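## Task

r1 begins in the work room and r2 in the stock room. The connecting door is locked, but a service window is open. The steel tube rests across the service window's counter. Put it so it lies on both arms of the wall rack in the work room, then release it and move the robots away. The task fails if either robot topples or is left leaning.

## Robot and tools

Robots: r1 and r2 are identical Hello Robot Stretch 4 units. Each has an omni-wheel base, a lift sliding on a mast, one telescoping arm reaching forward, a three-joint wrist (yaw, pitch, roll) and a two-finger gripper with bendable steel fingers. Height is about 1.6 m; the base rim lies within 0.23 m of the base origin. Cameras per robot: <r>_head_camera, <r>_head_left_camera, <r>_head_right_camera, <r>_wrist_camera.

Frames: each robot reports in its own base frame (origin on the floor under the base centre, x forward, y left, z up). hand_pose is the point between open fingertips, in that base frame; its printed value may be somewhat off. The odometry frame is the base frame at scene start; base_odometry counts wheel turns only, so slip shows as travel. Heading is positive leftward, -3.142 to 3.142. Nothing in a robot's state tells you where the other robot is; use images, lidar_m and wrist_depth_mm.

execute_actions(actions, cameras): actions is a list holding one action object or nothing (empty just returns state and pictures). The action object has a key per robot, "r1" and/or "r2"; every robot gets its own block. Inside a block: "base" with exactly one relative move from the robot's current position: translate_m (metres, forward +, -2 to 2), strafe_m (metres, left +, -2 to 2) or rotate_rad (radians, counter-clockwise +, -3.2 to 3.2). "joints" gives absolute targets by name: lift_m 0 to 1.2 m, arm_m 0 to 0.55 m, wrist_yaw_rad -1.134 to 4.276 (0 forward, + left, 3.14 stowed back; above 3.4 the arm may block), wrist_pitch_rad -1.117 to 4.259 (0 level, 1.57 pointing down), wrist_roll_rad -1.117 to 4.259 (+ clockwise viewed from behind), gripper_m -0.038 to 0.141 m fingertip gap (negative means fingers pressed together). "pace": slow, default, fast or max (base up to 0.1/0.3/0.4/0.6 m/s and 1/2/3/4 rad/s; slower when the lift is above 0.2). "contact_limits": {"arm_m": 0 to 0.75}, default 0.5, how hard the arm may push before stopping. Or, alone in the block, "end_of_arm": "enable_torque" to revive wrist/gripper motors that shut off. Motions in one action start together. Joint targets beyond range are clipped and reported; any other bad value or key rejects the whole call. A part you omit may keep pushing toward an earlier target. cameras: list of names or ["all"]; omitted/null gives all, [] gives none; the pictures line lists image order. Base commands count from the last reported position, and the robots hold the last command while you think.

wait(seconds 0 to 10): lets the simulation run and returns state and images. zoom_image(camera, region [x0,y0,x1,y1] pixels, max 504x504) magnifies the latest full image of that camera. read_manual(section "licences") only returns licence text. finished_scene(scene) closes the current scene by its number, irreversibly, and reports success; the tube must already be in place and stay there.

Result lines: base_status and joint_status per motion: done (for the base, wheels turned the full amount even if slipping), off_target, contact_stop_at_<key> (obstacle; the part goes slack, a slack lift can sag under load, slack wheels can roll), limit_stop_at_<name> (built-in limit; limit_stop_at_tilt means leaning over 6 degrees, lift/arm/wheels slack until it rights; limit_stop_at_own_body means the joint nearly hit its own robot, move it away), time_out, torque_fault (wrist motor overloaded and limp until enable_torque). After a stop a later call in the same reply is skipped. on_its_own lists what happened uncommanded; "held at" is a held target. turned_by_wheels vs turned_by_imu differing by over ~0.1 rad means a bump or slip, and heading error is about their difference. base_tilt in degrees (forward/right +) has a fixed offset up to ~1.5. motor_effort is percent of maximum, + toward higher joint values, peak in brackets; wheel effort + means turning right; a load in a level gripper shifts wrist_pitch effort. lidar_m: 12 sectors of 30 degrees, first straight ahead then counter-clockwise (4th left, 7th behind, 10th right), metres; "-" is nothing seen or closer than 0.25 m; it misses glass, thin legs and much behind. wrist_depth_mm: 7x7 grid from top left, 100 to 2000 mm, "-" unknown.

Gripping: command gripper_m below the object's width; tighter pulls the object toward the wrist. gripper_m reading and done do not prove a grasp; check gripper effort. If fingertips jam on a surface below, raise the lift. At scene start, lift_m 0.4 with wrist_yaw_rad 0 unfolds the wrist. Tilted-up plus rolled wrist risks self-collision stops.

Hazards: robots pressing into each other fails the run, so never drive a base touching the other robot. Equal commands give travel differing up to ~3 cm per metre, which strains a shared load and can tip a robot. Driving or turning with over 1 kg held and arm_m above 0.2 can tip it, worse at fast paces; strong pushes or pulls with a high gripper also can. A level gripper holding over ~2 kg faults the wrist. Avoid drops, slams and hard shoves; loose objects may occasionally get nudged.

Each tool is called after "Emit:" as name(argument=value, ...), one argument or row to a line, values as JSON.

## Session

Emit:
execute_actions(
  actions=[],
)

Scene clock: 0.00 s.
r1.base_odometry: x=+0.000 y=+0.000 heading=+0.000 (m, m, rad; r1's odometry frame)
r1.turned_by_wheels: +0.000 (rad since the last result)
r1.turned_by_imu: +0.000 (rad since the last result)
r1.base_tilt: forward=+0.1 right=+0.9 (deg)
r1.lidar_m: 2.15 2.23 2.76 2.37 2.75 2.74 2.62 2.39 1.55 1.48 1.72 2.26
r1.base_status: not commanded
r1.joint_positions: lift_m=+0.204 arm_m=+0.001 wrist_yaw_rad=+3.045 wrist_pitch_rad=+0.007 wrist_roll_rad=+0.017 gripper_m=+0.057
r1.joint_status: not commanded
r1.motor_effort: lift_m=+19 arm_m=+0 wrist_yaw_rad=+1 wrist_pitch_rad=-5 wrist_roll_rad=+0 gripper_m=-3 wheel_0=+0 wheel_1=-1 wheel_2=+0 (%)
r1.hand_pose: x=-0.1070 y=+0.1149 z=+0.3804 quat_wxyz=(+0.048, -0.003, +0.009, +0.999) (m; r1's base frame)
r1.wrist_depth_mm: - 135 - - - - - / - 135 - - - - - / 107 135 - - - - - / 131 154 - - - - - / - - - - - - - / 1182 1281 196 1366 196 1397 1397 / 866 831 878 134 931 946 976
r2.base_odometry: x=+0.000 y=+0.000 heading=+0.000 (m, m, rad; r2's odometry frame)
r2.turned_by_wheels: +0.000 (rad since the last result)
r2.turned_by_imu: +0.000 (rad since the last result)
r2.base_tilt: forward=-1.0 right=+0.0 (deg)
r2.lidar_m: 2.79 3.02 2.46 2.85 2.14 1.97 2.01 1.63 1.32 1.36 2.00 2.74
r2.base_status: not commanded
r2.joint_positions: lift_m=+0.268 arm_m=+0.001 wrist_yaw_rad=+3.194 wrist_pitch_rad=+0.007 wrist_roll_rad=+0.012 gripper_m=+0.057
r2.joint_status: not commanded
r2.motor_effort: lift_m=+20 arm_m=+0 wrist_yaw_rad=+0 wrist_pitch_rad=-7 wrist_roll_rad=+0 gripper_m=-2 wheel_0=-1 wheel_1=-1 wheel_2=+1 (%)
r2.hand_pose: x=-0.1211 y=+0.0721 z=+0.4442 quat_wxyz=(-0.026, -0.004, +0.006, +1.000) (m; r2's base frame)
r2.wrist_depth_mm: - - 135 - - 1863 1661 / - - 134 - - 1808 1756 / - 108 134 - - 1863 1708 / - 129 152 - - 1863 1708 / 198 1863 - - - 1863 1756 / 207 1576 198 1661 211 1618 1537 / 210 1025 1042 126 1060 1042 1098
pictures: r1_head_camera, r1_head_left_camera, r1_head_right_camera, r1_wrist_camera, r2_head_camera, r2_head_left_camera, r2_head_right_camera, r2_wrist_camera
Images, in order (width x height): r1_head_camera 420x560, r1_head_left_camera 420x672, r1_head_right_camera 420x672, r1_wrist_camera 616x392, r2_head_camera 420x560, r2_head_left_camera 420x672, r2_head_right_camera 420x672, r2_wrist_camera 616x392.

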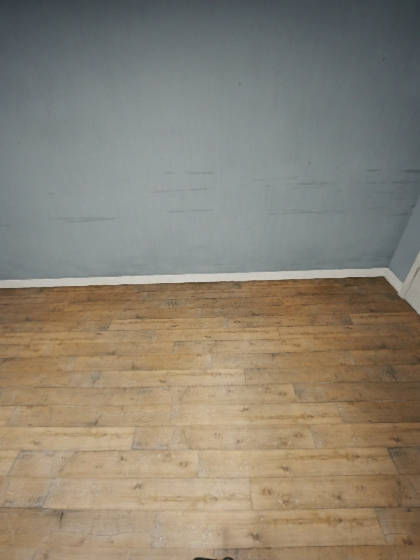

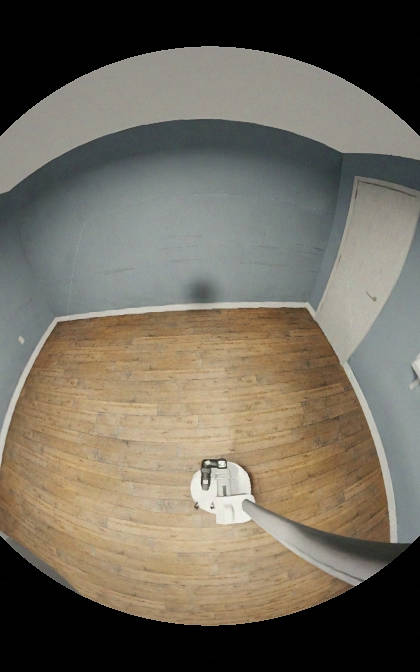

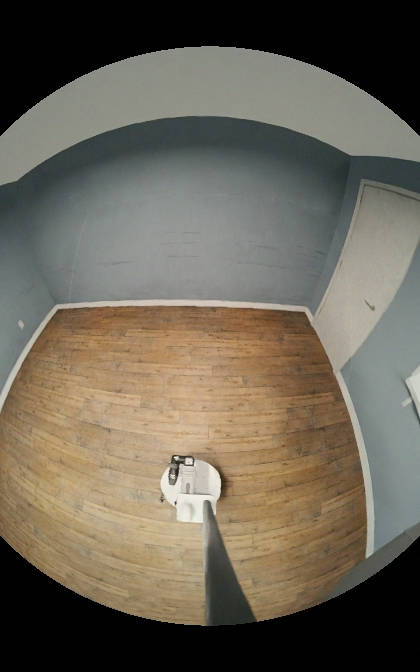

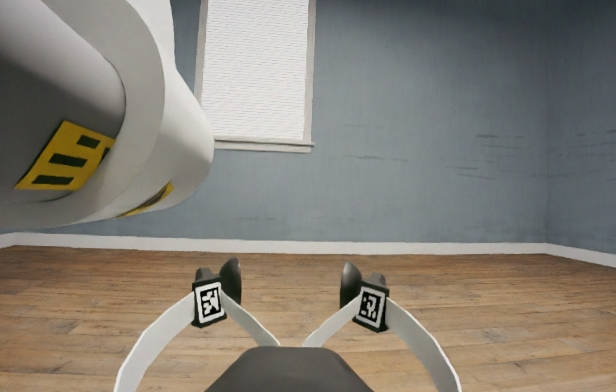

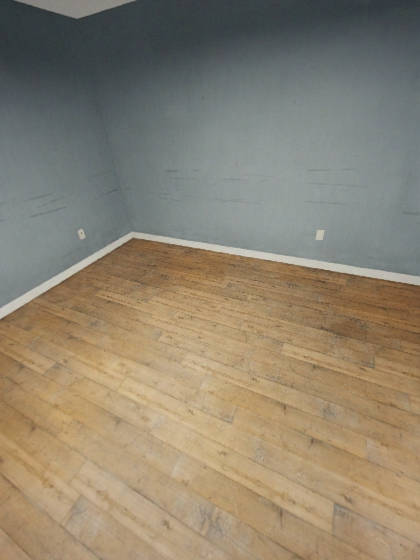

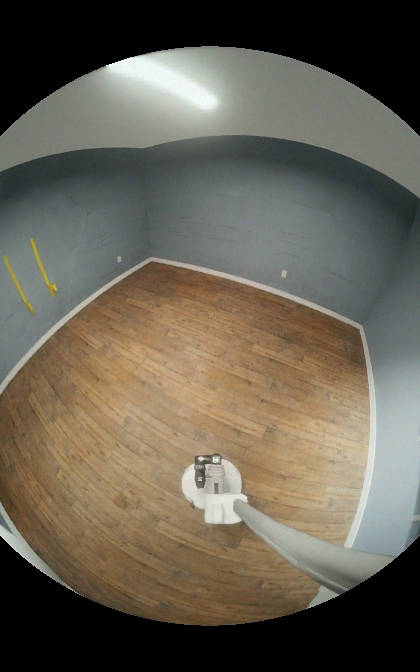

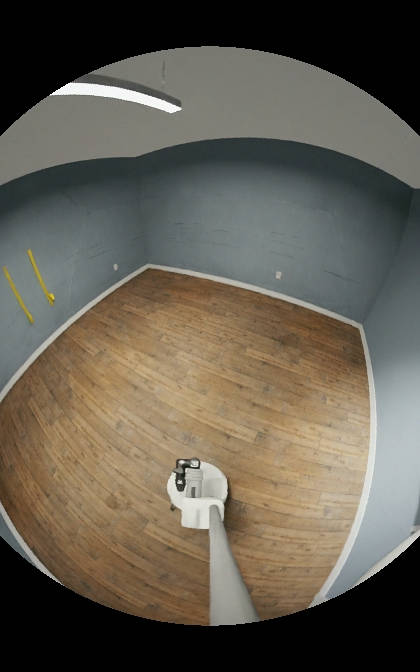

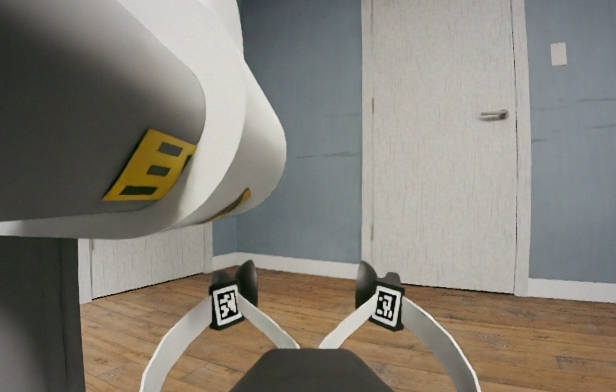

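Emit:
execute_actions(
  actions=[
    {"r1":{"base":{"rotate_rad":-1.57},"joints":{"lift_m":0.4,"wrist_yaw_rad":0}},"r2":{"base":{"rotate_rad":-1.9},"joints":{"lift_m":0.4,"wrist_yaw_rad":0}}},
  ],
  cameras=["r1_head_camera","r1_head_right_camera","r2_head_camera","r2_head_right_camera"],
)

Scene clock: 4.93 s.
r1.base_odometry: x=+0.000 y=+0.000 heading=-1.570 (m, m, rad; r1's odometry frame)
r1.turned_by_wheels: -1.570 (rad since the last result)
r1.turned_by_imu: -1.566 (rad since the last result)
r1.base_tilt: forward=+0.2 right=+0.7 (deg)
r1.lidar_m: 1.48 1.71 2.24 2.15 2.24 2.80 2.66 2.75 2.72 2.55 2.39 1.54
r1.base_status: done
r1.joint_positions: lift_m=+0.400 arm_m=+0.001 wrist_yaw_rad=+0.001 wrist_pitch_rad=+0.007 wrist_roll_rad=+0.017 gripper_m=+0.057
r1.joint_status: all done
r1.motor_effort: lift_m=+22(22) arm_m=+0(1) wrist_yaw_rad=-1(7) wrist_pitch_rad=-5(5) wrist_roll_rad=+0(0) gripper_m=-4(4) wheel_0=+0(0) wheel_1=-1(8) wheel_2=+0(8) (%)
r1.hand_pose: x=+0.4603 y=-0.0872 z=+0.5758 quat_wxyz=(+1.000, +0.009, +0.004, +0.000) (m; r1's base frame)
r1.wrist_depth_mm: 1336 1366 - - - 1430 1464 / 1336 1366 - - - 1430 1464 / 1336 1366 1366 1397 1430 1464 1464 / 1336 1366 1397 1397 1397 1430 1464 / 1366 1397 1397 1397 1430 1430 1464 / 1366 1366 196 1397 196 1430 1430 / 1229 1182 1255 134 1308 1366 1397
r2.base_odometry: x=+0.000 y=+0.000 heading=-1.899 (m, m, rad; r2's odometry frame)
r2.turned_by_wheels: -1.899 (rad since the last result)
r2.turned_by_imu: -1.925 (rad since the last result)
r2.base_tilt: forward=-0.9 right=-0.1 (deg)
r2.lidar_m: 1.32 1.45 2.44 2.76 2.95 2.54 2.80 2.58 2.03 1.94 1.93 1.55
r2.base_status: done
r2.joint_positions: lift_m=+0.400 arm_m=+0.001 wrist_yaw_rad=+0.000 wrist_pitch_rad=+0.007 wrist_roll_rad=+0.012 gripper_m=+0.057
r2.joint_status: all done
r2.motor_effort: lift_m=+20(24) arm_m=+0(0) wrist_yaw_rad=-1(7) wrist_pitch_rad=-5(5) wrist_roll_rad=+0(1) gripper_m=-4(3) wheel_0=+4(11) wheel_1=+3(6) wheel_2=+2(5) (%)
r2.hand_pose: x=+0.4602 y=-0.0873 z=+0.5761 quat_wxyz=(+1.000, +0.006, +0.003, +0.000) (m; r2's base frame)
r2.wrist_depth_mm: 1366 1397 - - 1255 1229 1229 / 1397 1397 - - 1281 1255 1229 / 1397 1397 1336 1281 1308 1281 1205 / 1397 1397 1308 1281 1281 1229 1205 / 1464 1397 1366 1336 1281 1281 1229 / 1430 1366 197 1308 211 1281 1205 / 1281 1255 1308 125 1255 1229 1205
pictures: r1_head_camera, r1_head_right_camera, r2_head_camera, r2_head_right_camera
Images, in order (width x height): r1_head_camera 420x560, r1_head_right_camera 420x672, r2_head_camera 420x560, r2_head_right_camera 420x672.

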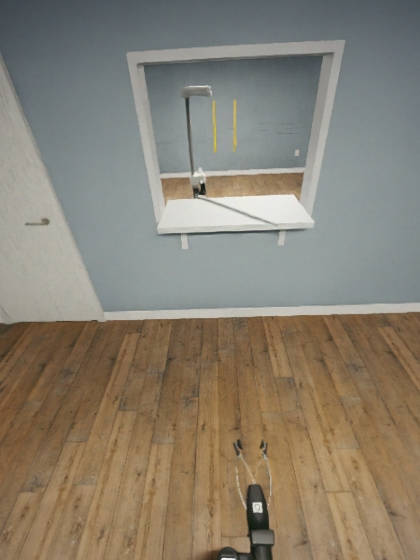

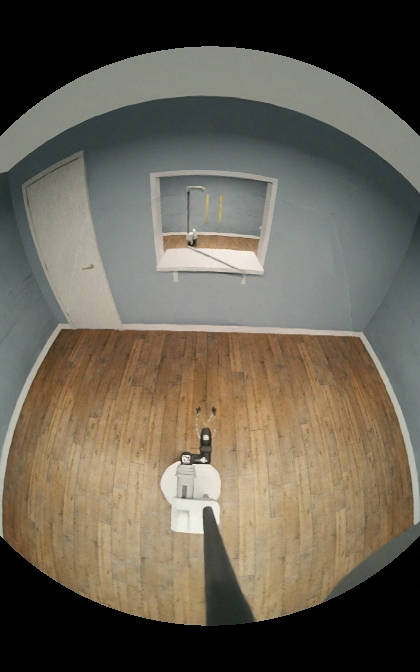

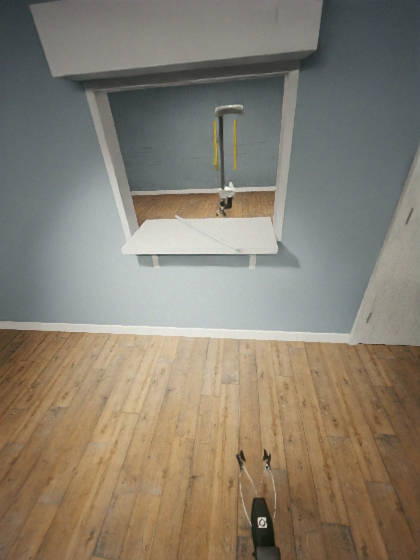

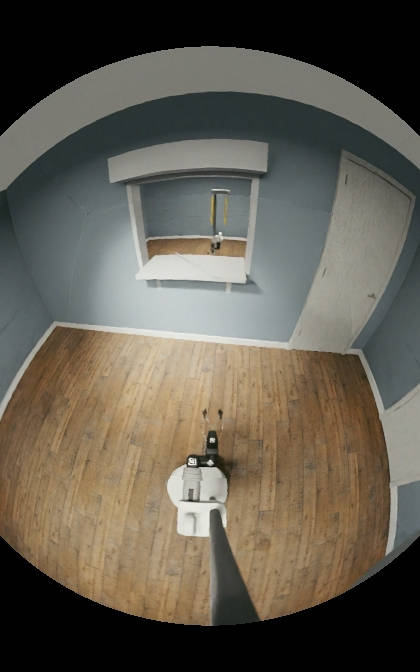

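Emit:
zoom_image(
  camera="r1_head_camera",
  region=[130, 80, 340, 260],
)

Emit:
zoom_image(
  camera="r2_head_camera",
  region=[100, 90, 310, 275],
)

Region (130, 80, 340, 260) of r1_head_camera's 420x560 image, scaled by 2.400, with more detail than that image has; it fills the top 432 rows of this view, and the rest is white.

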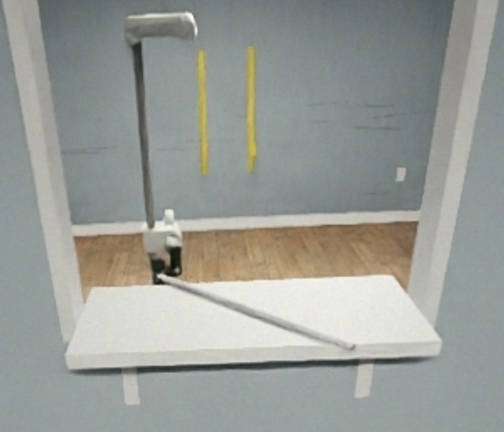

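Region (100, 90, 310, 275) of r2_head_camera's 420x560 image, scaled by 2.400, with more detail than that image has; it fills the top 444 rows of this view, and the rest is white.

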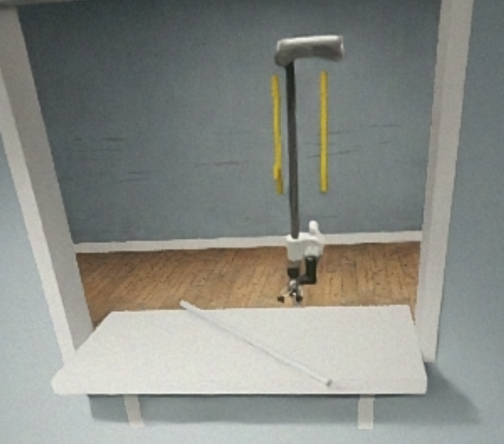

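Emit:
execute_actions(
  actions=[
    {"r1":{"base":{"translate_m":0.7},"joints":{"lift_m":1.15,"wrist_pitch_rad":0.8,"gripper_m":0.1}}},
  ],
  cameras=["r1_head_camera","r1_wrist_camera","r2_head_camera"],
)

Scene clock: 20.90 s.
r1.base_odometry: x=+0.001 y=-0.700 heading=-1.570 (m, m, rad; r1's odometry frame)
r1.turned_by_wheels: +0.000 (rad since the last result)
r1.turned_by_imu: -0.005 (rad since the last result)
r1.base_tilt: forward=+0.1 right=+0.8 (deg)
r1.lidar_m: 0.76 0.80 1.34 2.18 2.26 3.04 3.42 3.48 2.68 2.57 1.37 0.80
r1.base_status: done
r1.joint_positions: lift_m=+1.150 arm_m=+0.001 wrist_yaw_rad=+0.000 wrist_pitch_rad=+0.801 wrist_roll_rad=+0.017 gripper_m=+0.100
r1.joint_status: all done
r1.motor_effort: lift_m=+22(23) arm_m=+0(0) wrist_yaw_rad=+1(1) wrist_pitch_rad=-3(2) wrist_roll_rad=-1(0) gripper_m=-2(6) wheel_0=-1(4) wheel_1=-1(3) wheel_2=+2(11) (%)
r1.hand_pose: x=+0.3725 y=-0.0874 z=+1.1208 quat_wxyz=(+0.921, +0.008, +0.390, -0.003) (m; r1's base frame)
r1.wrist_depth_mm: 668 - 1366 - - - 676 / 732 768 788 809 831 788 750 / 820 654 676 683 691 699 854 / 976 991 991 1008 1008 1008 1008 / 1182 1182 1182 1182 1182 1205 1229 / 1336 1308 1308 1366 200 1430 1397 / 1205 1205 1205 135 1281 1281 1308
r2.base_odometry: x=+0.000 y=+0.000 heading=-1.899 (m, m, rad; r2's odometry frame)
r2.turned_by_wheels: +0.000 (rad since the last result)
r2.turned_by_imu: +0.002 (rad since the last result)
r2.base_tilt: forward=-0.8 right=+0.0 (deg)
r2.lidar_m: 1.33 1.46 2.44 2.75 2.95 2.54 2.77 2.61 2.04 1.93 1.93 1.53
r2.base_status: not commanded
r2.joint_positions: lift_m=+0.400 arm_m=+0.001 wrist_yaw_rad=+0.000 wrist_pitch_rad=+0.007 wrist_roll_rad=+0.012 gripper_m=+0.057
r2.joint_status: not commanded
r2.motor_effort: lift_m=+20(21) arm_m=+0(0) wrist_yaw_rad=-1(1) wrist_pitch_rad=-5(5) wrist_roll_rad=+0(2) gripper_m=-3(4) wheel_0=+4(4) wheel_1=+3(3) wheel_2=+2(2) (%)
r2.hand_pose: x=+0.4602 y=-0.0873 z=+0.5761 quat_wxyz=(+1.000, +0.006, +0.003, +0.000) (m; r2's base frame)
r2.wrist_depth_mm: 1430 1336 - - 1255 1205 1229 / 1430 1397 - - 1281 1229 1205 / 1430 1366 1366 1281 1255 1255 1229 / 1430 1366 1336 1281 1281 1229 1205 / 1430 1397 1366 1308 1281 1229 1205 / 1464 1366 197 1281 212 1255 1229 / 1281 1255 1308 125 1255 1229 1205
pictures: r1_head_camera, r1_wrist_camera, r2_head_camera
camera_calibration (this result's frames):
r1_wrist_camera: T_world_to_cam=[[-0.0350161, -0.998459, 0.0430615, -0.131611], [-0.716854, -0.00492885, -0.697206, 1.10398], [0.696344, -0.0552822, -0.715576, 0.764334], [0, 0, 0, 1]] pos_world=[0.254542, -0.0837132, 1.32231]
Images, in order (width x height): r1_head_camera 420x560, r1_wrist_camera 616x392, r2_head_camera 420x560.

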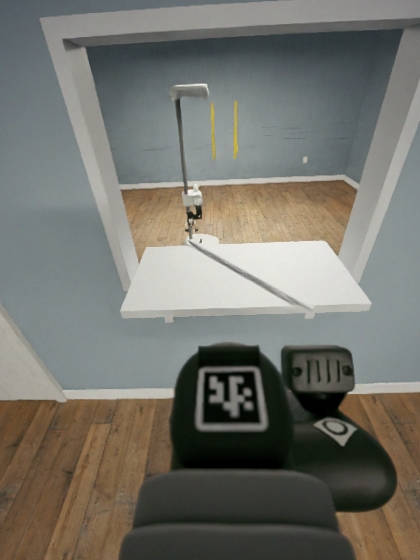

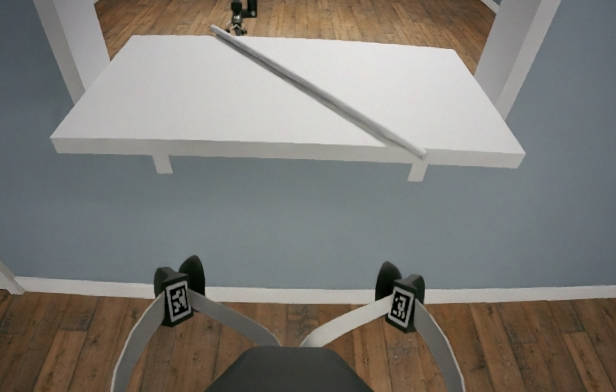

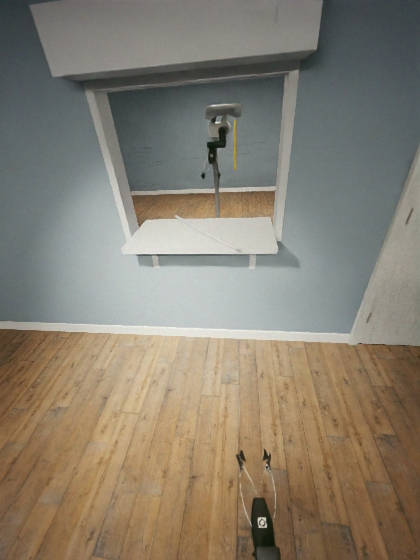

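Emit:
execute_actions(
  actions=[
    {"r1":{"base":{"translate_m":0.57},"joints":{"lift_m":1.18,"arm_m":0.29,"wrist_pitch_rad":1.57,"wrist_roll_rad":2.4,"gripper_m":0.09}}},
  ],
  cameras=["r1_head_camera","r1_wrist_camera","r2_head_camera"],
)

Scene clock: 34.87 s.
r1.base_odometry: x=+0.001 y=-1.270 heading=-1.570 (m, m, rad; r1's odometry frame)
r1.turned_by_wheels: +0.000 (rad since the last result)
r1.turned_by_imu: -0.004 (rad since the last result)
r1.base_tilt: forward=+0.2 right=+0.8 (deg)
r1.lidar_m: 0.25 0.25 0.30 1.21 2.27 3.05 4.04 3.75 2.67 1.62 0.29 0.25
r1.base_status: done
r1.joint_positions: lift_m=+1.180 arm_m=+0.289 wrist_yaw_rad=+0.000 wrist_pitch_rad=+1.570 wrist_roll_rad=+2.400 gripper_m=+0.090
r1.joint_status: all done
r1.motor_effort: lift_m=+21(23) arm_m=+8(10) wrist_yaw_rad=+1(3) wrist_pitch_rad=+1(1) wrist_roll_rad=+1(5) gripper_m=-2(4) wheel_0=-1(5) wheel_1=-1(6) wheel_2=+1(11) (%)
r1.hand_pose: x=+0.4598 y=-0.0874 z=+1.0696 quat_wxyz=(+0.256, +0.659, +0.256, -0.659) (m; r1's base frame)
r1.wrist_depth_mm: 364 366 373 375 820 1308 1308 / 362 368 373 375 379 1281 1336 / 364 368 373 375 382 384 1308 / 364 368 370 375 382 384 1308 / 366 368 373 377 382 384 389 / 368 366 370 377 198 387 389 / 1205 370 370 134 382 387 389
r2.base_odometry: x=+0.000 y=+0.000 heading=-1.899 (m, m, rad; r2's odometry frame)
r2.turned_by_wheels: +0.000 (rad since the last result)
r2.turned_by_imu: +0.002 (rad since the last result)
r2.base_tilt: forward=-0.9 right=+0.0 (deg)
r2.lidar_m: 1.34 1.47 2.45 2.77 2.99 2.56 2.78 2.57 2.00 1.95 1.94 1.52
r2.base_status: not commanded
r2.joint_positions: lift_m=+0.400 arm_m=+0.001 wrist_yaw_rad=+0.000 wrist_pitch_rad=+0.007 wrist_roll_rad=+0.012 gripper_m=+0.057
r2.joint_status: not commanded
r2.motor_effort: lift_m=+20(20) arm_m=+0(0) wrist_yaw_rad=-1(1) wrist_pitch_rad=-6(6) wrist_roll_rad=+0(0) gripper_m=-2(2) wheel_0=+4(5) wheel_1=+3(3) wheel_2=+2(1) (%)
r2.hand_pose: x=+0.4602 y=-0.0873 z=+0.5761 quat_wxyz=(+1.000, +0.006, +0.003, +0.000) (m; r2's base frame)
r2.wrist_depth_mm: 1430 1366 - 1983 1281 1229 1182 / 1397 1397 - - 1255 1255 1229 / 1366 1397 1336 1336 1281 1229 1182 / 1397 1366 1366 1308 1281 1229 1229 / 1397 1366 1336 1308 1281 1255 1229 / 1430 1336 197 1308 212 1229 1205 / 1308 1281 1336 125 1308 1255 1205
pictures: r1_head_camera, r1_wrist_camera, r2_head_camera
camera_calibration (this result's frames):
r1_wrist_camera: T_world_to_cam=[[-0.690713, 0.721053, 0.0547549, 0.312928], [0.722081, 0.691807, -0.00145138, -0.214006], [-0.0389264, 0.038535, -0.998499, 1.31578], [0, 0, 0, 1]] pos_world=[0.421891, -0.128291, 1.29636]
Images, in order (width x height): r1_head_camera 420x560, r1_wrist_camera 616x392, r2_head_camera 420x560.

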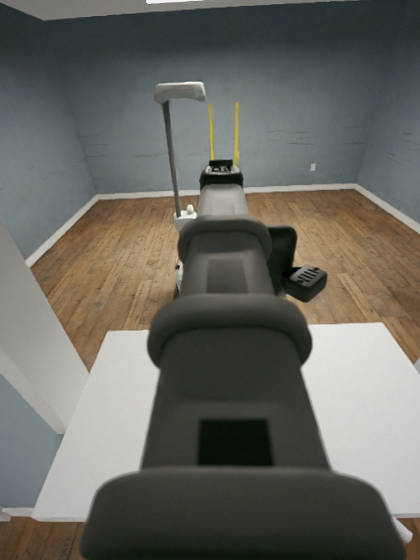

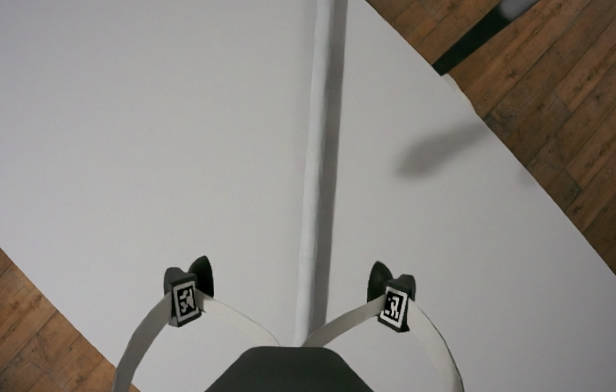

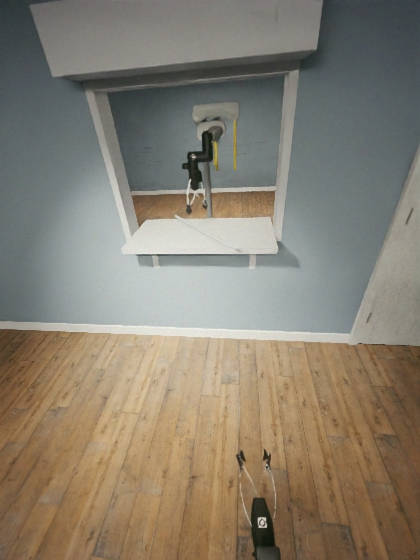

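Emit:
execute_actions(
  actions=[
    {"r1":{"base":{"strafe_m":0.02},"joints":{"lift_m":1.065,"gripper_m":0.06}}},
  ],
  cameras=["r1_wrist_camera","r2_head_camera"],
)

Emit:
zoom_image(
  camera="r2_head_camera",
  region=[150, 160, 270, 260],
)

Scene clock: 43.33 s.
r1.base_odometry: x=+0.021 y=-1.270 heading=-1.570 (m, m, rad; r1's odometry frame)
r1.turned_by_wheels: +0.000 (rad since the last result)
r1.turned_by_imu: -0.001 (rad since the last result)
r1.base_tilt: forward=+0.1 right=+0.8 (deg)
r1.lidar_m: 0.25 0.25 0.29 1.20 2.25 3.01 4.03 3.75 2.71 1.60 0.29 0.25
r1.base_status: done
r1.joint_positions: lift_m=+1.065 arm_m=+0.289 wrist_yaw_rad=+0.000 wrist_pitch_rad=+1.570 wrist_roll_rad=+2.400 gripper_m=+0.060
r1.joint_status: all done
r1.motor_effort: lift_m=+16(20) arm_m=+8(7) wrist_yaw_rad=+1(0) wrist_pitch_rad=+2(1) wrist_roll_rad=+1(1) gripper_m=-2(2) wheel_0=+1(9) wheel_1=+0(6) wheel_2=+0(2) (%)
r1.hand_pose: x=+0.4598 y=-0.0874 z=+0.9550 quat_wxyz=(+0.256, +0.659, +0.256, -0.659) (m; r1's base frame)
r1.wrist_depth_mm: 253 256 258 260 265 268 1182 / 254 256 259 260 265 267 1205 / 253 257 258 262 265 268 271 / 254 257 260 262 264 268 271 / 254 257 259 262 266 268 271 / 254 257 193 262 214 270 272 / 255 256 259 133 265 270 272
r2.base_odometry: x=+0.000 y=+0.000 heading=-1.899 (m, m, rad; r2's odometry frame)
r2.turned_by_wheels: +0.000 (rad since the last result)
r2.turned_by_imu: +0.001 (rad since the last result)
r2.base_tilt: forward=-0.8 right=-0.1 (deg)
r2.lidar_m: 1.33 1.47 2.43 2.71 3.01 2.54 2.79 2.59 2.01 1.96 1.91 1.52
r2.base_status: not commanded
r2.joint_positions: lift_m=+0.400 arm_m=+0.001 wrist_yaw_rad=+0.000 wrist_pitch_rad=+0.007 wrist_roll_rad=+0.012 gripper_m=+0.057
r2.joint_status: not commanded
r2.motor_effort: lift_m=+20(21) arm_m=+0(0) wrist_yaw_rad=-1(1) wrist_pitch_rad=-6(6) wrist_roll_rad=-1(1) gripper_m=-3(3) wheel_0=+4(4) wheel_1=+3(3) wheel_2=+2(2) (%)
r2.hand_pose: x=+0.4602 y=-0.0873 z=+0.5761 quat_wxyz=(+1.000, +0.006, +0.003, +0.000) (m; r2's base frame)
r2.wrist_depth_mm: 1430 1397 - - 1308 1229 1229 / 1397 1397 - - 1281 1229 1229 / 1397 1336 1336 1308 1255 1281 1205 / 1430 1366 1366 1281 1281 1255 1229 / 1430 1366 1366 1308 1255 1255 1229 / 1397 1397 197 1308 213 1255 1229 / 1336 1281 1336 125 1255 1229 1229
pictures: r1_wrist_camera, r2_head_camera
camera_calibration (this result's frames):
r1_wrist_camera: T_world_to_cam=[[-0.690711, 0.721055, 0.0547549, 0.319207], [0.722083, 0.691805, -0.00145138, -0.214176], [-0.0389263, 0.0385351, -0.998499, 1.20132], [0, 0, 0, 1]] pos_world=[0.421896, -0.128291, 1.18173]
Images, in order (width x height): r1_wrist_camera 616x392, r2_head_camera 420x560.

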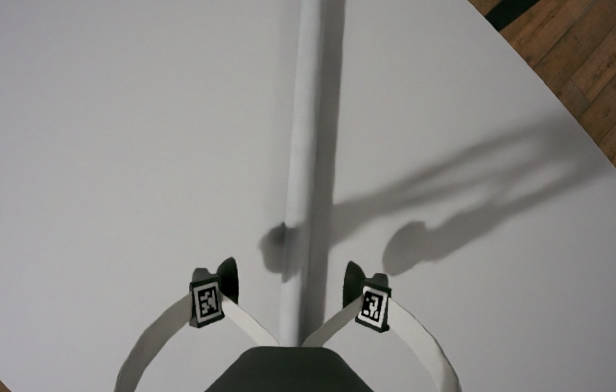

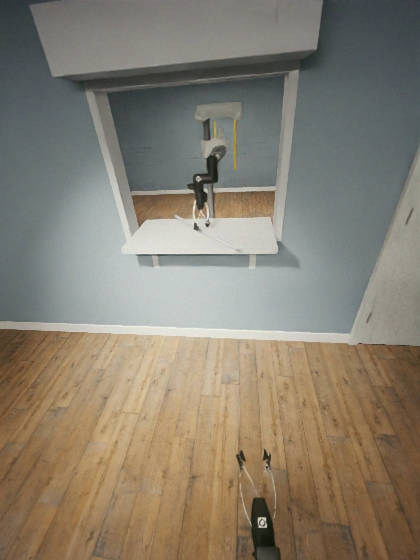

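Region (150, 160, 270, 260) of r2_head_camera's 420x560 image, scaled by 4.200, with more detail than that image has.

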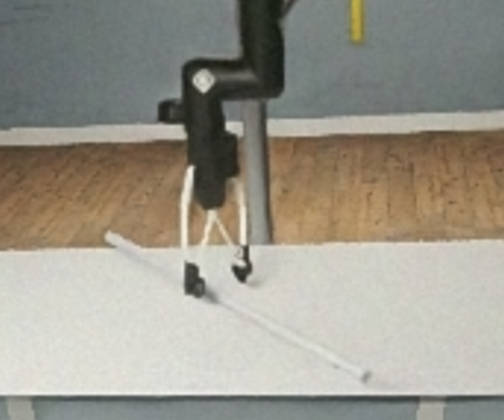

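Emit:
execute_actions(
  actions=[
    {"r1":{"joints":{"lift_m":1.047},"pace":"slow"}},
  ],
  cameras=[],
)

Emit:
execute_actions(
  actions=[
    {"r1":{"joints":{"gripper_m":-0.03}}},
  ],
  cameras=["r1_wrist_camera"],
)

Emit:
execute_actions(
  actions=[
    {"r1":{"joints":{"lift_m":1.09},"pace":"slow"}},
  ],
  cameras=["r1_wrist_camera","r2_head_camera"],
)

Emit:
zoom_image(
  camera="r2_head_camera",
  region=[150, 160, 270, 260],
)

Scene clock: 48.20 s.
r1.base_odometry: x=+0.021 y=-1.270 heading=-1.570 (m, m, rad; r1's odometry frame)
r1.turned_by_wheels: +0.000 (rad since the last result)
r1.turned_by_imu: -0.001 (rad since the last result)
r1.base_tilt: forward=+0.1 right=+0.8 (deg)
r1.lidar_m: 0.25 0.25 0.31 1.18 2.23 3.03 4.02 3.79 2.72 1.65 0.31 0.25
r1.base_status: not commanded
r1.joint_positions: lift_m=+1.047 arm_m=+0.289 wrist_yaw_rad=+0.000 wrist_pitch_rad=+1.570 wrist_roll_rad=+2.400 gripper_m=+0.060
r1.joint_status: all done
r1.motor_effort: lift_m=+16(16) arm_m=+7(7) wrist_yaw_rad=+1(0) wrist_pitch_rad=+0(0) wrist_roll_rad=+1(1) gripper_m=-3(2) wheel_0=+1(1) wheel_1=+0(0) wheel_2=+0(0) (%)
r1.hand_pose: x=+0.4598 y=-0.0874 z=+0.9369 quat_wxyz=(+0.256, +0.659, +0.256, -0.659) (m; r1's base frame)
r1.wrist_depth_mm: 236 238 241 243 247 250 1182 / 236 239 241 243 247 250 252 / 236 239 242 244 247 249 252 / 236 239 243 244 247 250 253 / 237 240 242 244 248 251 253 / 237 239 193 234 213 251 252 / 237 239 242 134 247 251 254
r2.base_odometry: x=+0.000 y=+0.000 heading=-1.899 (m, m, rad; r2's odometry frame)
r2.turned_by_wheels: +0.000 (rad since the last result)
r2.turned_by_imu: +0.001 (rad since the last result)
r2.base_tilt: forward=-1.0 right=-0.2 (deg)
r2.lidar_m: 1.32 1.46 2.45 2.76 3.00 2.55 2.79 2.60 2.02 1.96 1.95 1.54
r2.base_status: not commanded
r2.joint_positions: lift_m=+0.400 arm_m=+0.001 wrist_yaw_rad=+0.000 wrist_pitch_rad=+0.007 wrist_roll_rad=+0.012 gripper_m=+0.057
r2.joint_status: not commanded
r2.motor_effort: lift_m=+20(20) arm_m=+0(0) wrist_yaw_rad=-1(1) wrist_pitch_rad=-6(6) wrist_roll_rad=+1(1) gripper_m=-3(2) wheel_0=+4(4) wheel_1=+3(3) wheel_2=+2(2) (%)
r2.hand_pose: x=+0.4602 y=-0.0873 z=+0.5761 quat_wxyz=(+1.000, +0.006, +0.003, +0.000) (m; r2's base frame)
r2.wrist_depth_mm: 1397 1397 - - 1255 1255 1205 / 1430 1366 - - 1281 1281 1205 / 1397 1336 1336 1308 1255 1255 1205 / 1397 1366 1336 1336 1255 1255 1182 / 1397 1397 1336 1308 1308 1281 1205 / 1397 1366 198 1336 211 1255 1229 / 1281 1255 1308 125 1308 1229 1205
pictures: none
No camera images: the call's "cameras" was empty. Leave "cameras" out to get every camera's image.

Scene clock: 49.80 s.
r1.base_odometry: x=+0.021 y=-1.270 heading=-1.570 (m, m, rad; r1's odometry frame)
r1.turned_by_wheels: +0.000 (rad since the last result)
r1.turned_by_imu: +0.000 (rad since the last result)
r1.base_tilt: forward=+0.3 right=+0.7 (deg)
r1.lidar_m: 0.25 0.25 0.30 1.18 2.25 3.02 4.04 3.76 2.71 1.60 0.31 0.25
r1.base_status: not commanded
r1.joint_positions: lift_m=+1.047 arm_m=+0.289 wrist_yaw_rad=+0.000 wrist_pitch_rad=+1.570 wrist_roll_rad=+2.400 gripper_m=-0.029
r1.joint_status: all done
r1.motor_effort: lift_m=+18(18) arm_m=+8(8) wrist_yaw_rad=+1(1) wrist_pitch_rad=+0(1) wrist_roll_rad=+1(1) gripper_m=-28(25) wheel_0=+1(1) wheel_1=+0(0) wheel_2=+0(0) (%)
r1.hand_pose: x=+0.4597 y=-0.0874 z=+0.9369 quat_wxyz=(+0.256, +0.659, +0.256, -0.659) (m; r1's base frame)
r1.wrist_depth_mm: 236 237 241 242 247 249 1160 / 235 238 240 243 246 250 252 / 236 238 241 243 246 250 252 / 236 238 241 242 247 249 252 / 236 239 242 244 247 250 252 / 236 238 179 199 246 250 252 / 236 237 241 131 247 251 253
r2.base_odometry: x=+0.000 y=+0.000 heading=-1.899 (m, m, rad; r2's odometry frame)
r2.turned_by_wheels: +0.000 (rad since the last result)
r2.turned_by_imu: +0.000 (rad since the last result)
r2.base_tilt: forward=-0.9 right=-0.2 (deg)
r2.lidar_m: 1.33 1.46 2.43 2.74 2.99 2.54 2.78 2.59 2.05 1.91 1.93 1.54
r2.base_status: not commanded
r2.joint_positions: lift_m=+0.400 arm_m=+0.001 wrist_yaw_rad=+0.000 wrist_pitch_rad=+0.007 wrist_roll_rad=+0.012 gripper_m=+0.057
r2.joint_status: not commanded
r2.motor_effort: lift_m=+21(21) arm_m=+0(0) wrist_yaw_rad=-1(1) wrist_pitch_rad=-5(5) wrist_roll_rad=+0(1) gripper_m=-3(2) wheel_0=+5(4) wheel_1=+3(3) wheel_2=+2(2) (%)
r2.hand_pose: x=+0.4602 y=-0.0873 z=+0.5761 quat_wxyz=(+1.000, +0.006, +0.003, +0.000) (m; r2's base frame)
r2.wrist_depth_mm: 1397 1336 - - 1281 1229 1205 / 1430 1336 - - 1281 1229 1205 / 1430 1397 1366 1281 1281 1255 1205 / 1430 1366 1308 1281 1255 1229 1205 / 1366 1397 1336 1308 1229 1255 1205 / 1397 1397 198 1308 211 1255 1229 / 1308 1308 1308 125 1255 1229 1182
pictures: r1_wrist_camera
camera_calibration (this result's frames):
r1_wrist_camera: T_world_to_cam=[[-0.690492, 0.72125, 0.0549508, 0.319876], [0.722278, 0.691601, -0.00165596, -0.214061], [-0.0391984, 0.0385463, -0.998488, 1.18337], [0, 0, 0, 1]] pos_world=[0.421869, -0.12828, 1.16365]
Images, in order (width x height): r1_wrist_camera 616x392.

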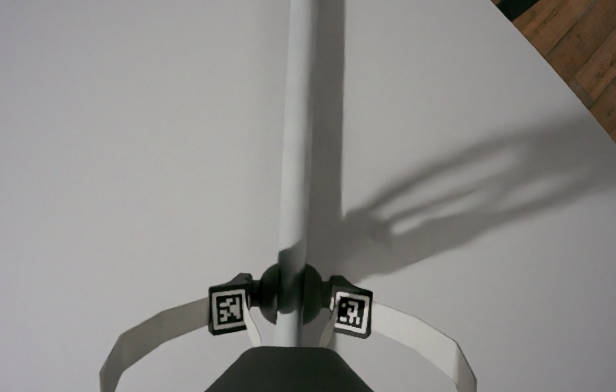

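Scene clock: 51.00 s.
r1.base_odometry: x=+0.021 y=-1.270 heading=-1.570 (m, m, rad; r1's odometry frame)
r1.turned_by_wheels: +0.000 (rad since the last result)
r1.turned_by_imu: +0.000 (rad since the last result)
r1.base_tilt: forward=+0.0 right=+0.6 (deg)
r1.lidar_m: 0.25 0.25 0.29 1.17 2.24 3.04 4.04 3.77 2.71 1.64 0.30 0.25
r1.base_status: not commanded
r1.joint_positions: lift_m=+1.090 arm_m=+0.289 wrist_yaw_rad=+0.000 wrist_pitch_rad=+1.570 wrist_roll_rad=+2.400 gripper_m=-0.029
r1.joint_status: all done
r1.motor_effort: lift_m=+23(24) arm_m=+8(8) wrist_yaw_rad=+1(1) wrist_pitch_rad=+1(0) wrist_roll_rad=+0(0) gripper_m=-27(27) wheel_0=+1(1) wheel_1=+0(0) wheel_2=+0(0) (%)
r1.hand_pose: x=+0.4598 y=-0.0874 z=+0.9794 quat_wxyz=(+0.256, +0.659, +0.256, -0.659) (m; r1's base frame)
r1.wrist_depth_mm: 276 279 282 285 290 634 1229 / 277 279 283 285 287 293 1205 / 277 279 283 285 289 293 296 / 278 279 283 285 290 293 294 / 277 279 282 286 290 294 296 / 277 281 178 199 287 294 296 / 277 279 283 131 290 294 296
r2.base_odometry: x=+0.000 y=+0.000 heading=-1.899 (m, m, rad; r2's odometry frame)
r2.turned_by_wheels: +0.000 (rad since the last result)
r2.turned_by_imu: +0.000 (rad since the last result)
r2.base_tilt: forward=-0.8 right=-0.1 (deg)
r2.lidar_m: 1.33 1.46 2.46 2.75 2.97 2.52 2.78 2.57 2.02 1.93 1.94 1.52
r2.base_status: not commanded
r2.joint_positions: lift_m=+0.400 arm_m=+0.001 wrist_yaw_rad=+0.000 wrist_pitch_rad=+0.007 wrist_roll_rad=+0.012 gripper_m=+0.057
r2.joint_status: not commanded
r2.motor_effort: lift_m=+21(20) arm_m=+0(0) wrist_yaw_rad=-1(1) wrist_pitch_rad=-5(6) wrist_roll_rad=+1(1) gripper_m=-3(3) wheel_0=+5(5) wheel_1=+3(3) wheel_2=+2(2) (%)
r2.hand_pose: x=+0.4602 y=-0.0873 z=+0.5761 quat_wxyz=(+1.000, +0.006, +0.003, +0.000) (m; r2's base frame)
r2.wrist_depth_mm: 1430 1366 - - 1281 1229 1182 / 1397 1397 - - 1281 1229 1229 / 1397 1366 1336 1308 1281 1255 1182 / 1430 1336 1366 1308 1308 1255 1229 / 1430 1336 1366 1366 1281 1281 1229 / 1430 1366 198 1308 212 1281 1205 / 1336 1229 1281 125 1255 1229 1205
pictures: r1_wrist_camera, r2_head_camera
camera_calibration (this result's frames):
r1_wrist_camera: T_world_to_cam=[[-0.690494, 0.72125, 0.0549191, 0.317581], [0.722278, 0.691601, -0.00162281, -0.214034], [-0.0391526, 0.0385463, -0.998489, 1.22582], [0, 0, 0, 1]] pos_world=[0.421874, -0.12828, 1.20618]
Images, in order (width x height): r1_wrist_camera 616x392, r2_head_camera 420x560.

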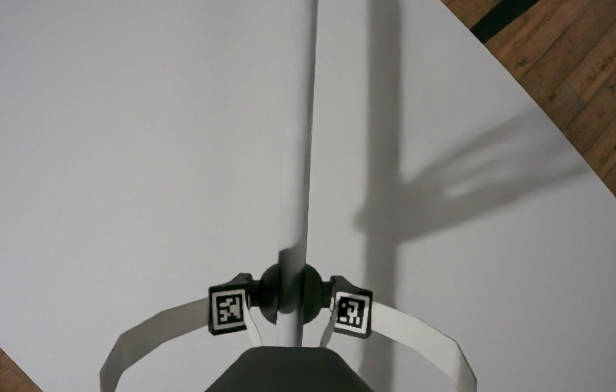

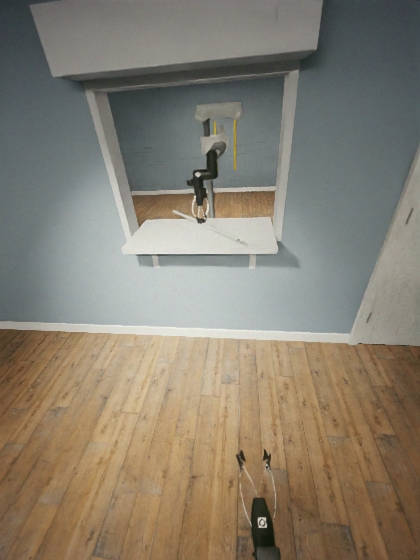

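Region (150, 160, 270, 260) of r2_head_camera's 420x560 image, scaled by 4.200, with more detail than that image has.

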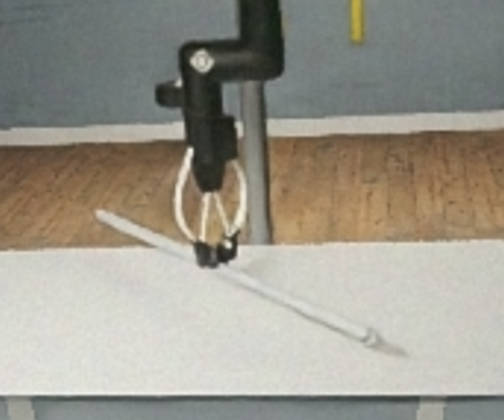

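Emit:
execute_actions(
  actions=[
    {"r1":{"base":{"translate_m":-1.0},"joints":{"lift_m":1.13,"arm_m":0.15}}},
  ],
  cameras=[],
)

Emit:
execute_actions(
  actions=[
    {"r1":{"base":{"rotate_rad":3.14},"joints":{"wrist_roll_rad":1.57,"lift_m":0.9},"pace":"slow"}},
  ],
  cameras=["r1_head_camera","r1_head_left_camera","r1_wrist_camera","r2_head_camera"],
)

Scene clock: 58.07 s.
r1.base_odometry: x=+0.020 y=-0.270 heading=-1.570 (m, m, rad; r1's odometry frame)
r1.turned_by_wheels: +0.000 (rad since the last result)
r1.turned_by_imu: +0.003 (rad since the last result)
r1.base_tilt: forward=+0.1 right=+0.7 (deg)
r1.lidar_m: 0.40 1.25 1.91 2.14 2.22 3.00 2.97 3.04 2.72 0.32 0.25 0.27
r1.base_status: done
r1.joint_positions: lift_m=+1.130 arm_m=+0.151 wrist_yaw_rad=+0.000 wrist_pitch_rad=+1.570 wrist_roll_rad=+2.400 gripper_m=-0.029
r1.joint_status: all done
r1.motor_effort: lift_m=+23(24) arm_m=-8(8) wrist_yaw_rad=+0(0) wrist_pitch_rad=+1(3) wrist_roll_rad=+0(1) gripper_m=-28(29) wheel_0=-1(4) wheel_1=-2(7) wheel_2=+1(10) (%)
r1.hand_pose: x=+0.3225 y=-0.0874 z=+1.0194 quat_wxyz=(+0.256, +0.659, +0.256, -0.659) (m; r1's base frame)
r1.wrist_depth_mm: 1182 1182 1205 1205 1229 1229 1281 / 1182 1182 1229 1229 1229 1229 1281 / 1182 1182 1205 1025 1025 1255 1281 / 1182 1205 1229 1025 1025 1255 1255 / 1182 1205 1229 1229 1229 1255 1281 / 1182 1205 178 201 1229 1281 1281 / 1182 1205 1205 131 1229 1281 1255
r2.base_odometry: x=+0.000 y=+0.000 heading=-1.899 (m, m, rad; r2's odometry frame)
r2.turned_by_wheels: +0.000 (rad since the last result)
r2.turned_by_imu: +0.002 (rad since the last result)
r2.base_tilt: forward=-0.7 right=+0.0 (deg)
r2.lidar_m: 1.33 1.47 2.43 2.77 2.98 2.53 2.79 2.57 2.01 1.94 1.95 1.54
r2.base_status: not commanded
r2.joint_positions: lift_m=+0.400 arm_m=+0.001 wrist_yaw_rad=+0.000 wrist_pitch_rad=+0.007 wrist_roll_rad=+0.012 gripper_m=+0.057
r2.joint_status: not commanded
r2.motor_effort: lift_m=+21(20) arm_m=+0(0) wrist_yaw_rad=-1(1) wrist_pitch_rad=-5(6) wrist_roll_rad=+1(1) gripper_m=-3(2) wheel_0=+4(4) wheel_1=+3(3) wheel_2=+2(2) (%)
r2.hand_pose: x=+0.4602 y=-0.0873 z=+0.5761 quat_wxyz=(+1.000, +0.006, +0.003, +0.000) (m; r2's base frame)
r2.wrist_depth_mm: 1366 1397 - - 1255 1255 1182 / 1397 1366 - - 1281 1255 1205 / 1397 1397 1336 1308 1281 1255 1229 / 1397 1397 1336 1308 1255 1229 1205 / 1430 1397 1336 1308 1281 1255 1205 / 1430 1397 198 1308 212 1255 1182 / 1336 1255 1308 125 1281 1205 1205
pictures: none
No camera images: the call's "cameras" was empty. Leave "cameras" out to get every camera's image.

Scene clock: 62.50 s.
r1.base_odometry: x=+0.020 y=-0.270 heading=+1.570 (m, m, rad; r1's odometry frame)
r1.turned_by_wheels: +3.140 (rad since the last result)
r1.turned_by_imu: +3.128 (rad since the last result)
r1.base_tilt: forward=+0.1 right=+0.8 (deg)
r1.lidar_m: 0.29 0.32 2.74 2.56 2.02 1.27 1.20 1.26 1.89 2.12 0.45 0.34
r1.base_status: done
r1.joint_positions: lift_m=+0.900 arm_m=+0.151 wrist_yaw_rad=+0.000 wrist_pitch_rad=+1.570 wrist_roll_rad=+1.570 gripper_m=-0.029
r1.joint_status: all done
r1.motor_effort: lift_m=+18(20) arm_m=-8(8) wrist_yaw_rad=+0(1) wrist_pitch_rad=+1(2) wrist_roll_rad=-1(7) gripper_m=-29(27) wheel_0=-1(4) wheel_1=-3(9) wheel_2=-1(6) (%)
r1.hand_pose: x=+0.3225 y=-0.0874 z=+0.7898 quat_wxyz=(+0.500, +0.500, +0.500, -0.500) (m; r1's base frame)
r1.wrist_depth_mm: 976 976 991 991 1008 1008 1025 / 976 991 991 1008 1008 1025 1025 / 976 976 991 991 1008 1025 1025 / 976 976 991 1008 809 1008 1042 / 976 976 991 891 798 809 539 / 960 976 179 199 798 820 1042 / 976 991 991 131 1008 1025 1042
r2.base_odometry: x=+0.000 y=+0.000 heading=-1.899 (m, m, rad; r2's odometry frame)
r2.turned_by_wheels: +0.000 (rad since the last result)
r2.turned_by_imu: +0.001 (rad since the last result)
r2.base_tilt: forward=-1.0 right=+0.1 (deg)
r2.lidar_m: 1.33 1.45 2.45 2.77 2.98 2.51 2.78 2.58 2.03 1.93 1.95 1.56
r2.base_status: not commanded
r2.joint_positions: lift_m=+0.400 arm_m=+0.001 wrist_yaw_rad=+0.000 wrist_pitch_rad=+0.007 wrist_roll_rad=+0.012 gripper_m=+0.057
r2.joint_status: not commanded
r2.motor_effort: lift_m=+21(20) arm_m=+0(0) wrist_yaw_rad=-1(1) wrist_pitch_rad=-6(5) wrist_roll_rad=+1(0) gripper_m=-3(3) wheel_0=+4(4) wheel_1=+3(3) wheel_2=+2(2) (%)
r2.hand_pose: x=+0.4602 y=-0.0873 z=+0.5761 quat_wxyz=(+1.000, +0.006, +0.003, +0.000) (m; r2's base frame)
r2.wrist_depth_mm: 1397 1336 - - 1255 1255 1205 / 1397 1366 - - 1255 1229 1205 / 1397 1366 1366 1281 1281 1255 1229 / 1397 1397 1336 1336 1281 1255 1229 / 1430 1366 1366 1308 1281 1255 1229 / 1397 1430 197 1308 212 1229 1229 / 1336 1255 1308 125 1281 1205 1182
pictures: r1_head_camera, r1_head_left_camera, r1_wrist_camera, r2_head_camera
camera_calibration (this result's frames):
r1_wrist_camera: T_world_to_cam=[[-0.998261, -0.0223756, 0.0545404, 0.267783], [-0.022527, 0.999744, -0.00216333, 0.15236], [-0.054478, -0.00338819, -0.998509, 1.03247], [0, 0, 0, 1]] pos_world=[0.326997, -0.142831, 1.01666]
Images, in order (width x height): r1_head_camera 420x560, r1_head_left_camera 420x672, r1_wrist_camera 616x392, r2_head_camera 420x560.

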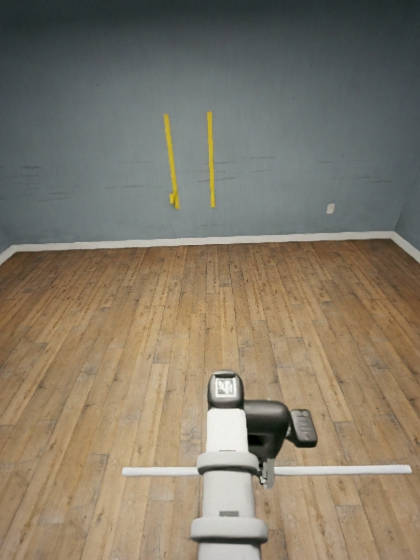

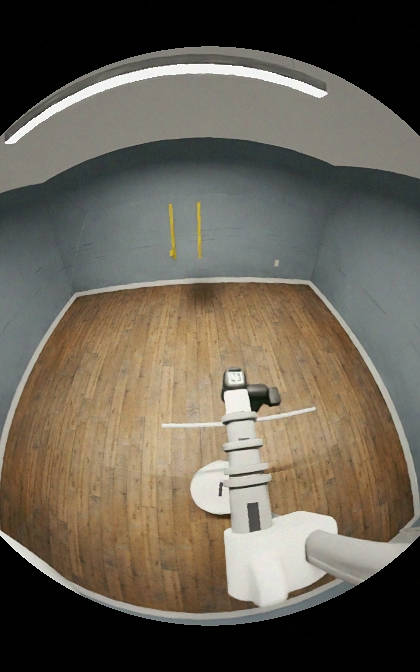

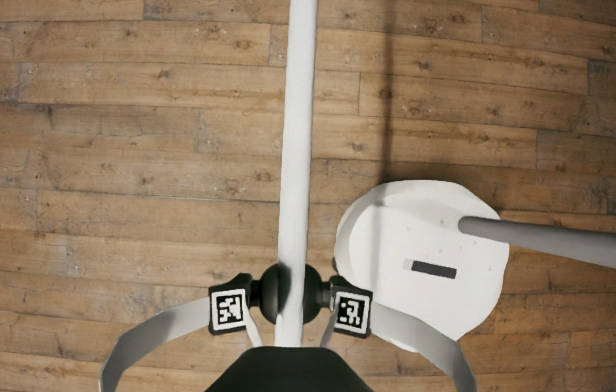

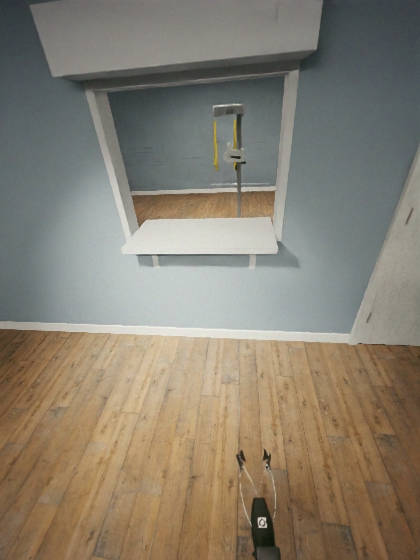

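Emit:
execute_actions(
  actions=[
    {"r1":{"base":{"translate_m":1.8}}},
  ],
  cameras=[],
)

Emit:
execute_actions(
  actions=[
    {"r1":{"base":{"strafe_m":0.37}}},
  ],
  cameras=["r1_head_camera","r1_head_left_camera"],
)

Scene clock: 73.27 s.
r1.base_odometry: x=+0.023 y=+1.530 heading=+1.570 (m, m, rad; r1's odometry frame)
r1.turned_by_wheels: +0.000 (rad since the last result)
r1.turned_by_imu: -0.011 (rad since the last result)
r1.base_tilt: forward=+0.2 right=+0.8 (deg)
r1.lidar_m: 0.31 0.33 1.57 2.66 2.77 3.33 3.19 3.08 2.22 2.09 0.46 0.33
r1.base_status: done
r1.joint_positions: lift_m=+0.900 arm_m=+0.151 wrist_yaw_rad=+0.000 wrist_pitch_rad=+1.570 wrist_roll_rad=+1.570 gripper_m=-0.029
r1.joint_status: not commanded
r1.motor_effort: lift_m=+18(18) arm_m=-8(8) wrist_yaw_rad=+1(2) wrist_pitch_rad=+1(1) wrist_roll_rad=-1(1) gripper_m=-30(31) wheel_0=+1(4) wheel_1=-1(2) wheel_2=+1(11) (%)
r1.hand_pose: x=+0.3225 y=-0.0874 z=+0.7898 quat_wxyz=(+0.500, +0.500, +0.500, -0.500) (m; r1's base frame)
r1.wrist_depth_mm: 960 976 991 991 1025 1025 1042 / 976 976 976 991 1025 1025 1025 / 976 976 991 991 1008 1025 1042 / 960 976 991 991 809 1025 1042 / 960 976 991 891 798 809 539 / 976 991 178 199 798 820 1042 / 976 976 991 131 1008 1025 1042
r2.base_odometry: x=+0.000 y=+0.000 heading=-1.899 (m, m, rad; r2's odometry frame)
r2.turned_by_wheels: +0.000 (rad since the last result)
r2.turned_by_imu: +0.003 (rad since the last result)
r2.base_tilt: forward=-0.7 right=+0.0 (deg)
r2.lidar_m: 1.33 1.43 2.44 2.76 2.95 2.56 2.78 2.58 2.03 1.92 1.95 1.54
r2.base_status: not commanded
r2.joint_positions: lift_m=+0.400 arm_m=+0.001 wrist_yaw_rad=+0.000 wrist_pitch_rad=+0.007 wrist_roll_rad=+0.012 gripper_m=+0.057
r2.joint_status: not commanded
r2.motor_effort: lift_m=+21(20) arm_m=+0(0) wrist_yaw_rad=-1(1) wrist_pitch_rad=-6(5) wrist_roll_rad=+0(0) gripper_m=-2(3) wheel_0=+4(4) wheel_1=+3(4) wheel_2=+2(1) (%)
r2.hand_pose: x=+0.4602 y=-0.0873 z=+0.5761 quat_wxyz=(+1.000, +0.006, +0.003, +0.000) (m; r2's base frame)
r2.wrist_depth_mm: 1430 1366 - - 1255 1229 1205 / 1397 1397 - - 1281 1255 1229 / 1397 1366 1366 1308 1255 1255 1229 / 1430 1397 1336 1336 1281 1255 1182 / 1430 1366 1366 1336 1281 1255 1255 / 1397 1336 198 1281 211 1281 1205 / 1336 1281 1308 125 1281 1255 1229
pictures: none
No camera images: the call's "cameras" was empty. Leave "cameras" out to get every camera's image.

Scene clock: 75.83 s.
r1.base_odometry: x=-0.348 y=+1.530 heading=+1.570 (m, m, rad; r1's odometry frame)
r1.turned_by_wheels: +0.000 (rad since the last result)
r1.turned_by_imu: +0.001 (rad since the last result)
r1.base_tilt: forward=+0.1 right=+0.8 (deg)
r1.lidar_m: 0.29 0.33 1.58 2.28 2.36 3.17 3.22 3.28 2.60 2.46 0.46 0.35
r1.base_status: done
r1.joint_positions: lift_m=+0.900 arm_m=+0.151 wrist_yaw_rad=+0.000 wrist_pitch_rad=+1.570 wrist_roll_rad=+1.570 gripper_m=-0.029
r1.joint_status: not commanded
r1.motor_effort: lift_m=+19(19) arm_m=-8(8) wrist_yaw_rad=+1(0) wrist_pitch_rad=+1(1) wrist_roll_rad=-1(1) gripper_m=-29(28) wheel_0=+1(8) wheel_1=-1(9) wheel_2=+1(1) (%)
r1.hand_pose: x=+0.3225 y=-0.0874 z=+0.7897 quat_wxyz=(+0.500, +0.500, +0.500, -0.500) (m; r1's base frame)
r1.wrist_depth_mm: 960 976 991 991 1008 1025 1042 / 976 976 1008 991 1025 1025 1042 / 976 991 991 991 1025 1042 1025 / 976 991 1008 976 798 1025 1042 / 960 991 991 891 788 809 535 / 960 976 178 198 798 809 1042 / 960 991 991 131 1008 1042 1042
r2.base_odometry: x=+0.000 y=+0.000 heading=-1.899 (m, m, rad; r2's odometry frame)
r2.turned_by_wheels: +0.000 (rad since the last result)
r2.turned_by_imu: +0.001 (rad since the last result)
r2.base_tilt: forward=-0.9 right=-0.1 (deg)
r2.lidar_m: 1.34 1.44 2.42 2.75 2.99 2.54 2.78 2.59 2.02 1.96 1.95 1.54
r2.base_status: not commanded
r2.joint_positions: lift_m=+0.400 arm_m=+0.001 wrist_yaw_rad=+0.000 wrist_pitch_rad=+0.007 wrist_roll_rad=+0.012 gripper_m=+0.057
r2.joint_status: not commanded
r2.motor_effort: lift_m=+21(20) arm_m=+0(0) wrist_yaw_rad=-1(1) wrist_pitch_rad=-5(6) wrist_roll_rad=+0(0) gripper_m=-2(4) wheel_0=+4(4) wheel_1=+3(4) wheel_2=+2(2) (%)
r2.hand_pose: x=+0.4602 y=-0.0873 z=+0.5761 quat_wxyz=(+1.000, +0.006, +0.003, +0.000) (m; r2's base frame)
r2.wrist_depth_mm: 1397 1366 - - 1255 1229 1205 / 1397 1397 - - 1308 1229 1205 / 1397 1397 1308 1336 1229 1255 1229 / 1430 1366 1366 1281 1281 1229 1182 / 1366 1366 1336 1281 1255 1229 1229 / 1430 1397 198 1281 211 1205 1229 / 1308 1255 1308 125 1255 1255 1182
pictures: r1_head_camera, r1_head_left_camera
Images, in order (width x height): r1_head_camera 420x560, r1_head_left_camera 420x672.

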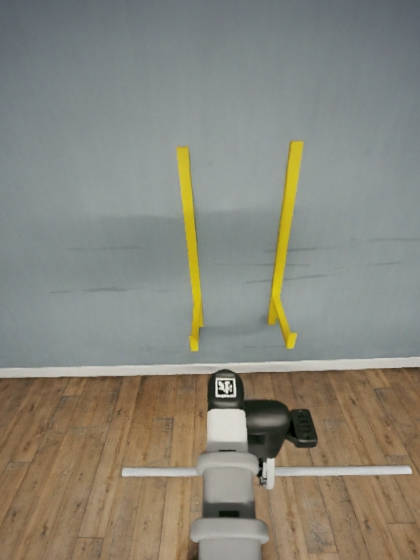

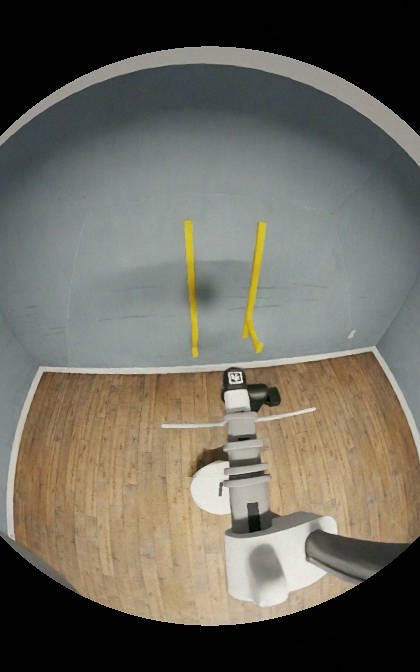

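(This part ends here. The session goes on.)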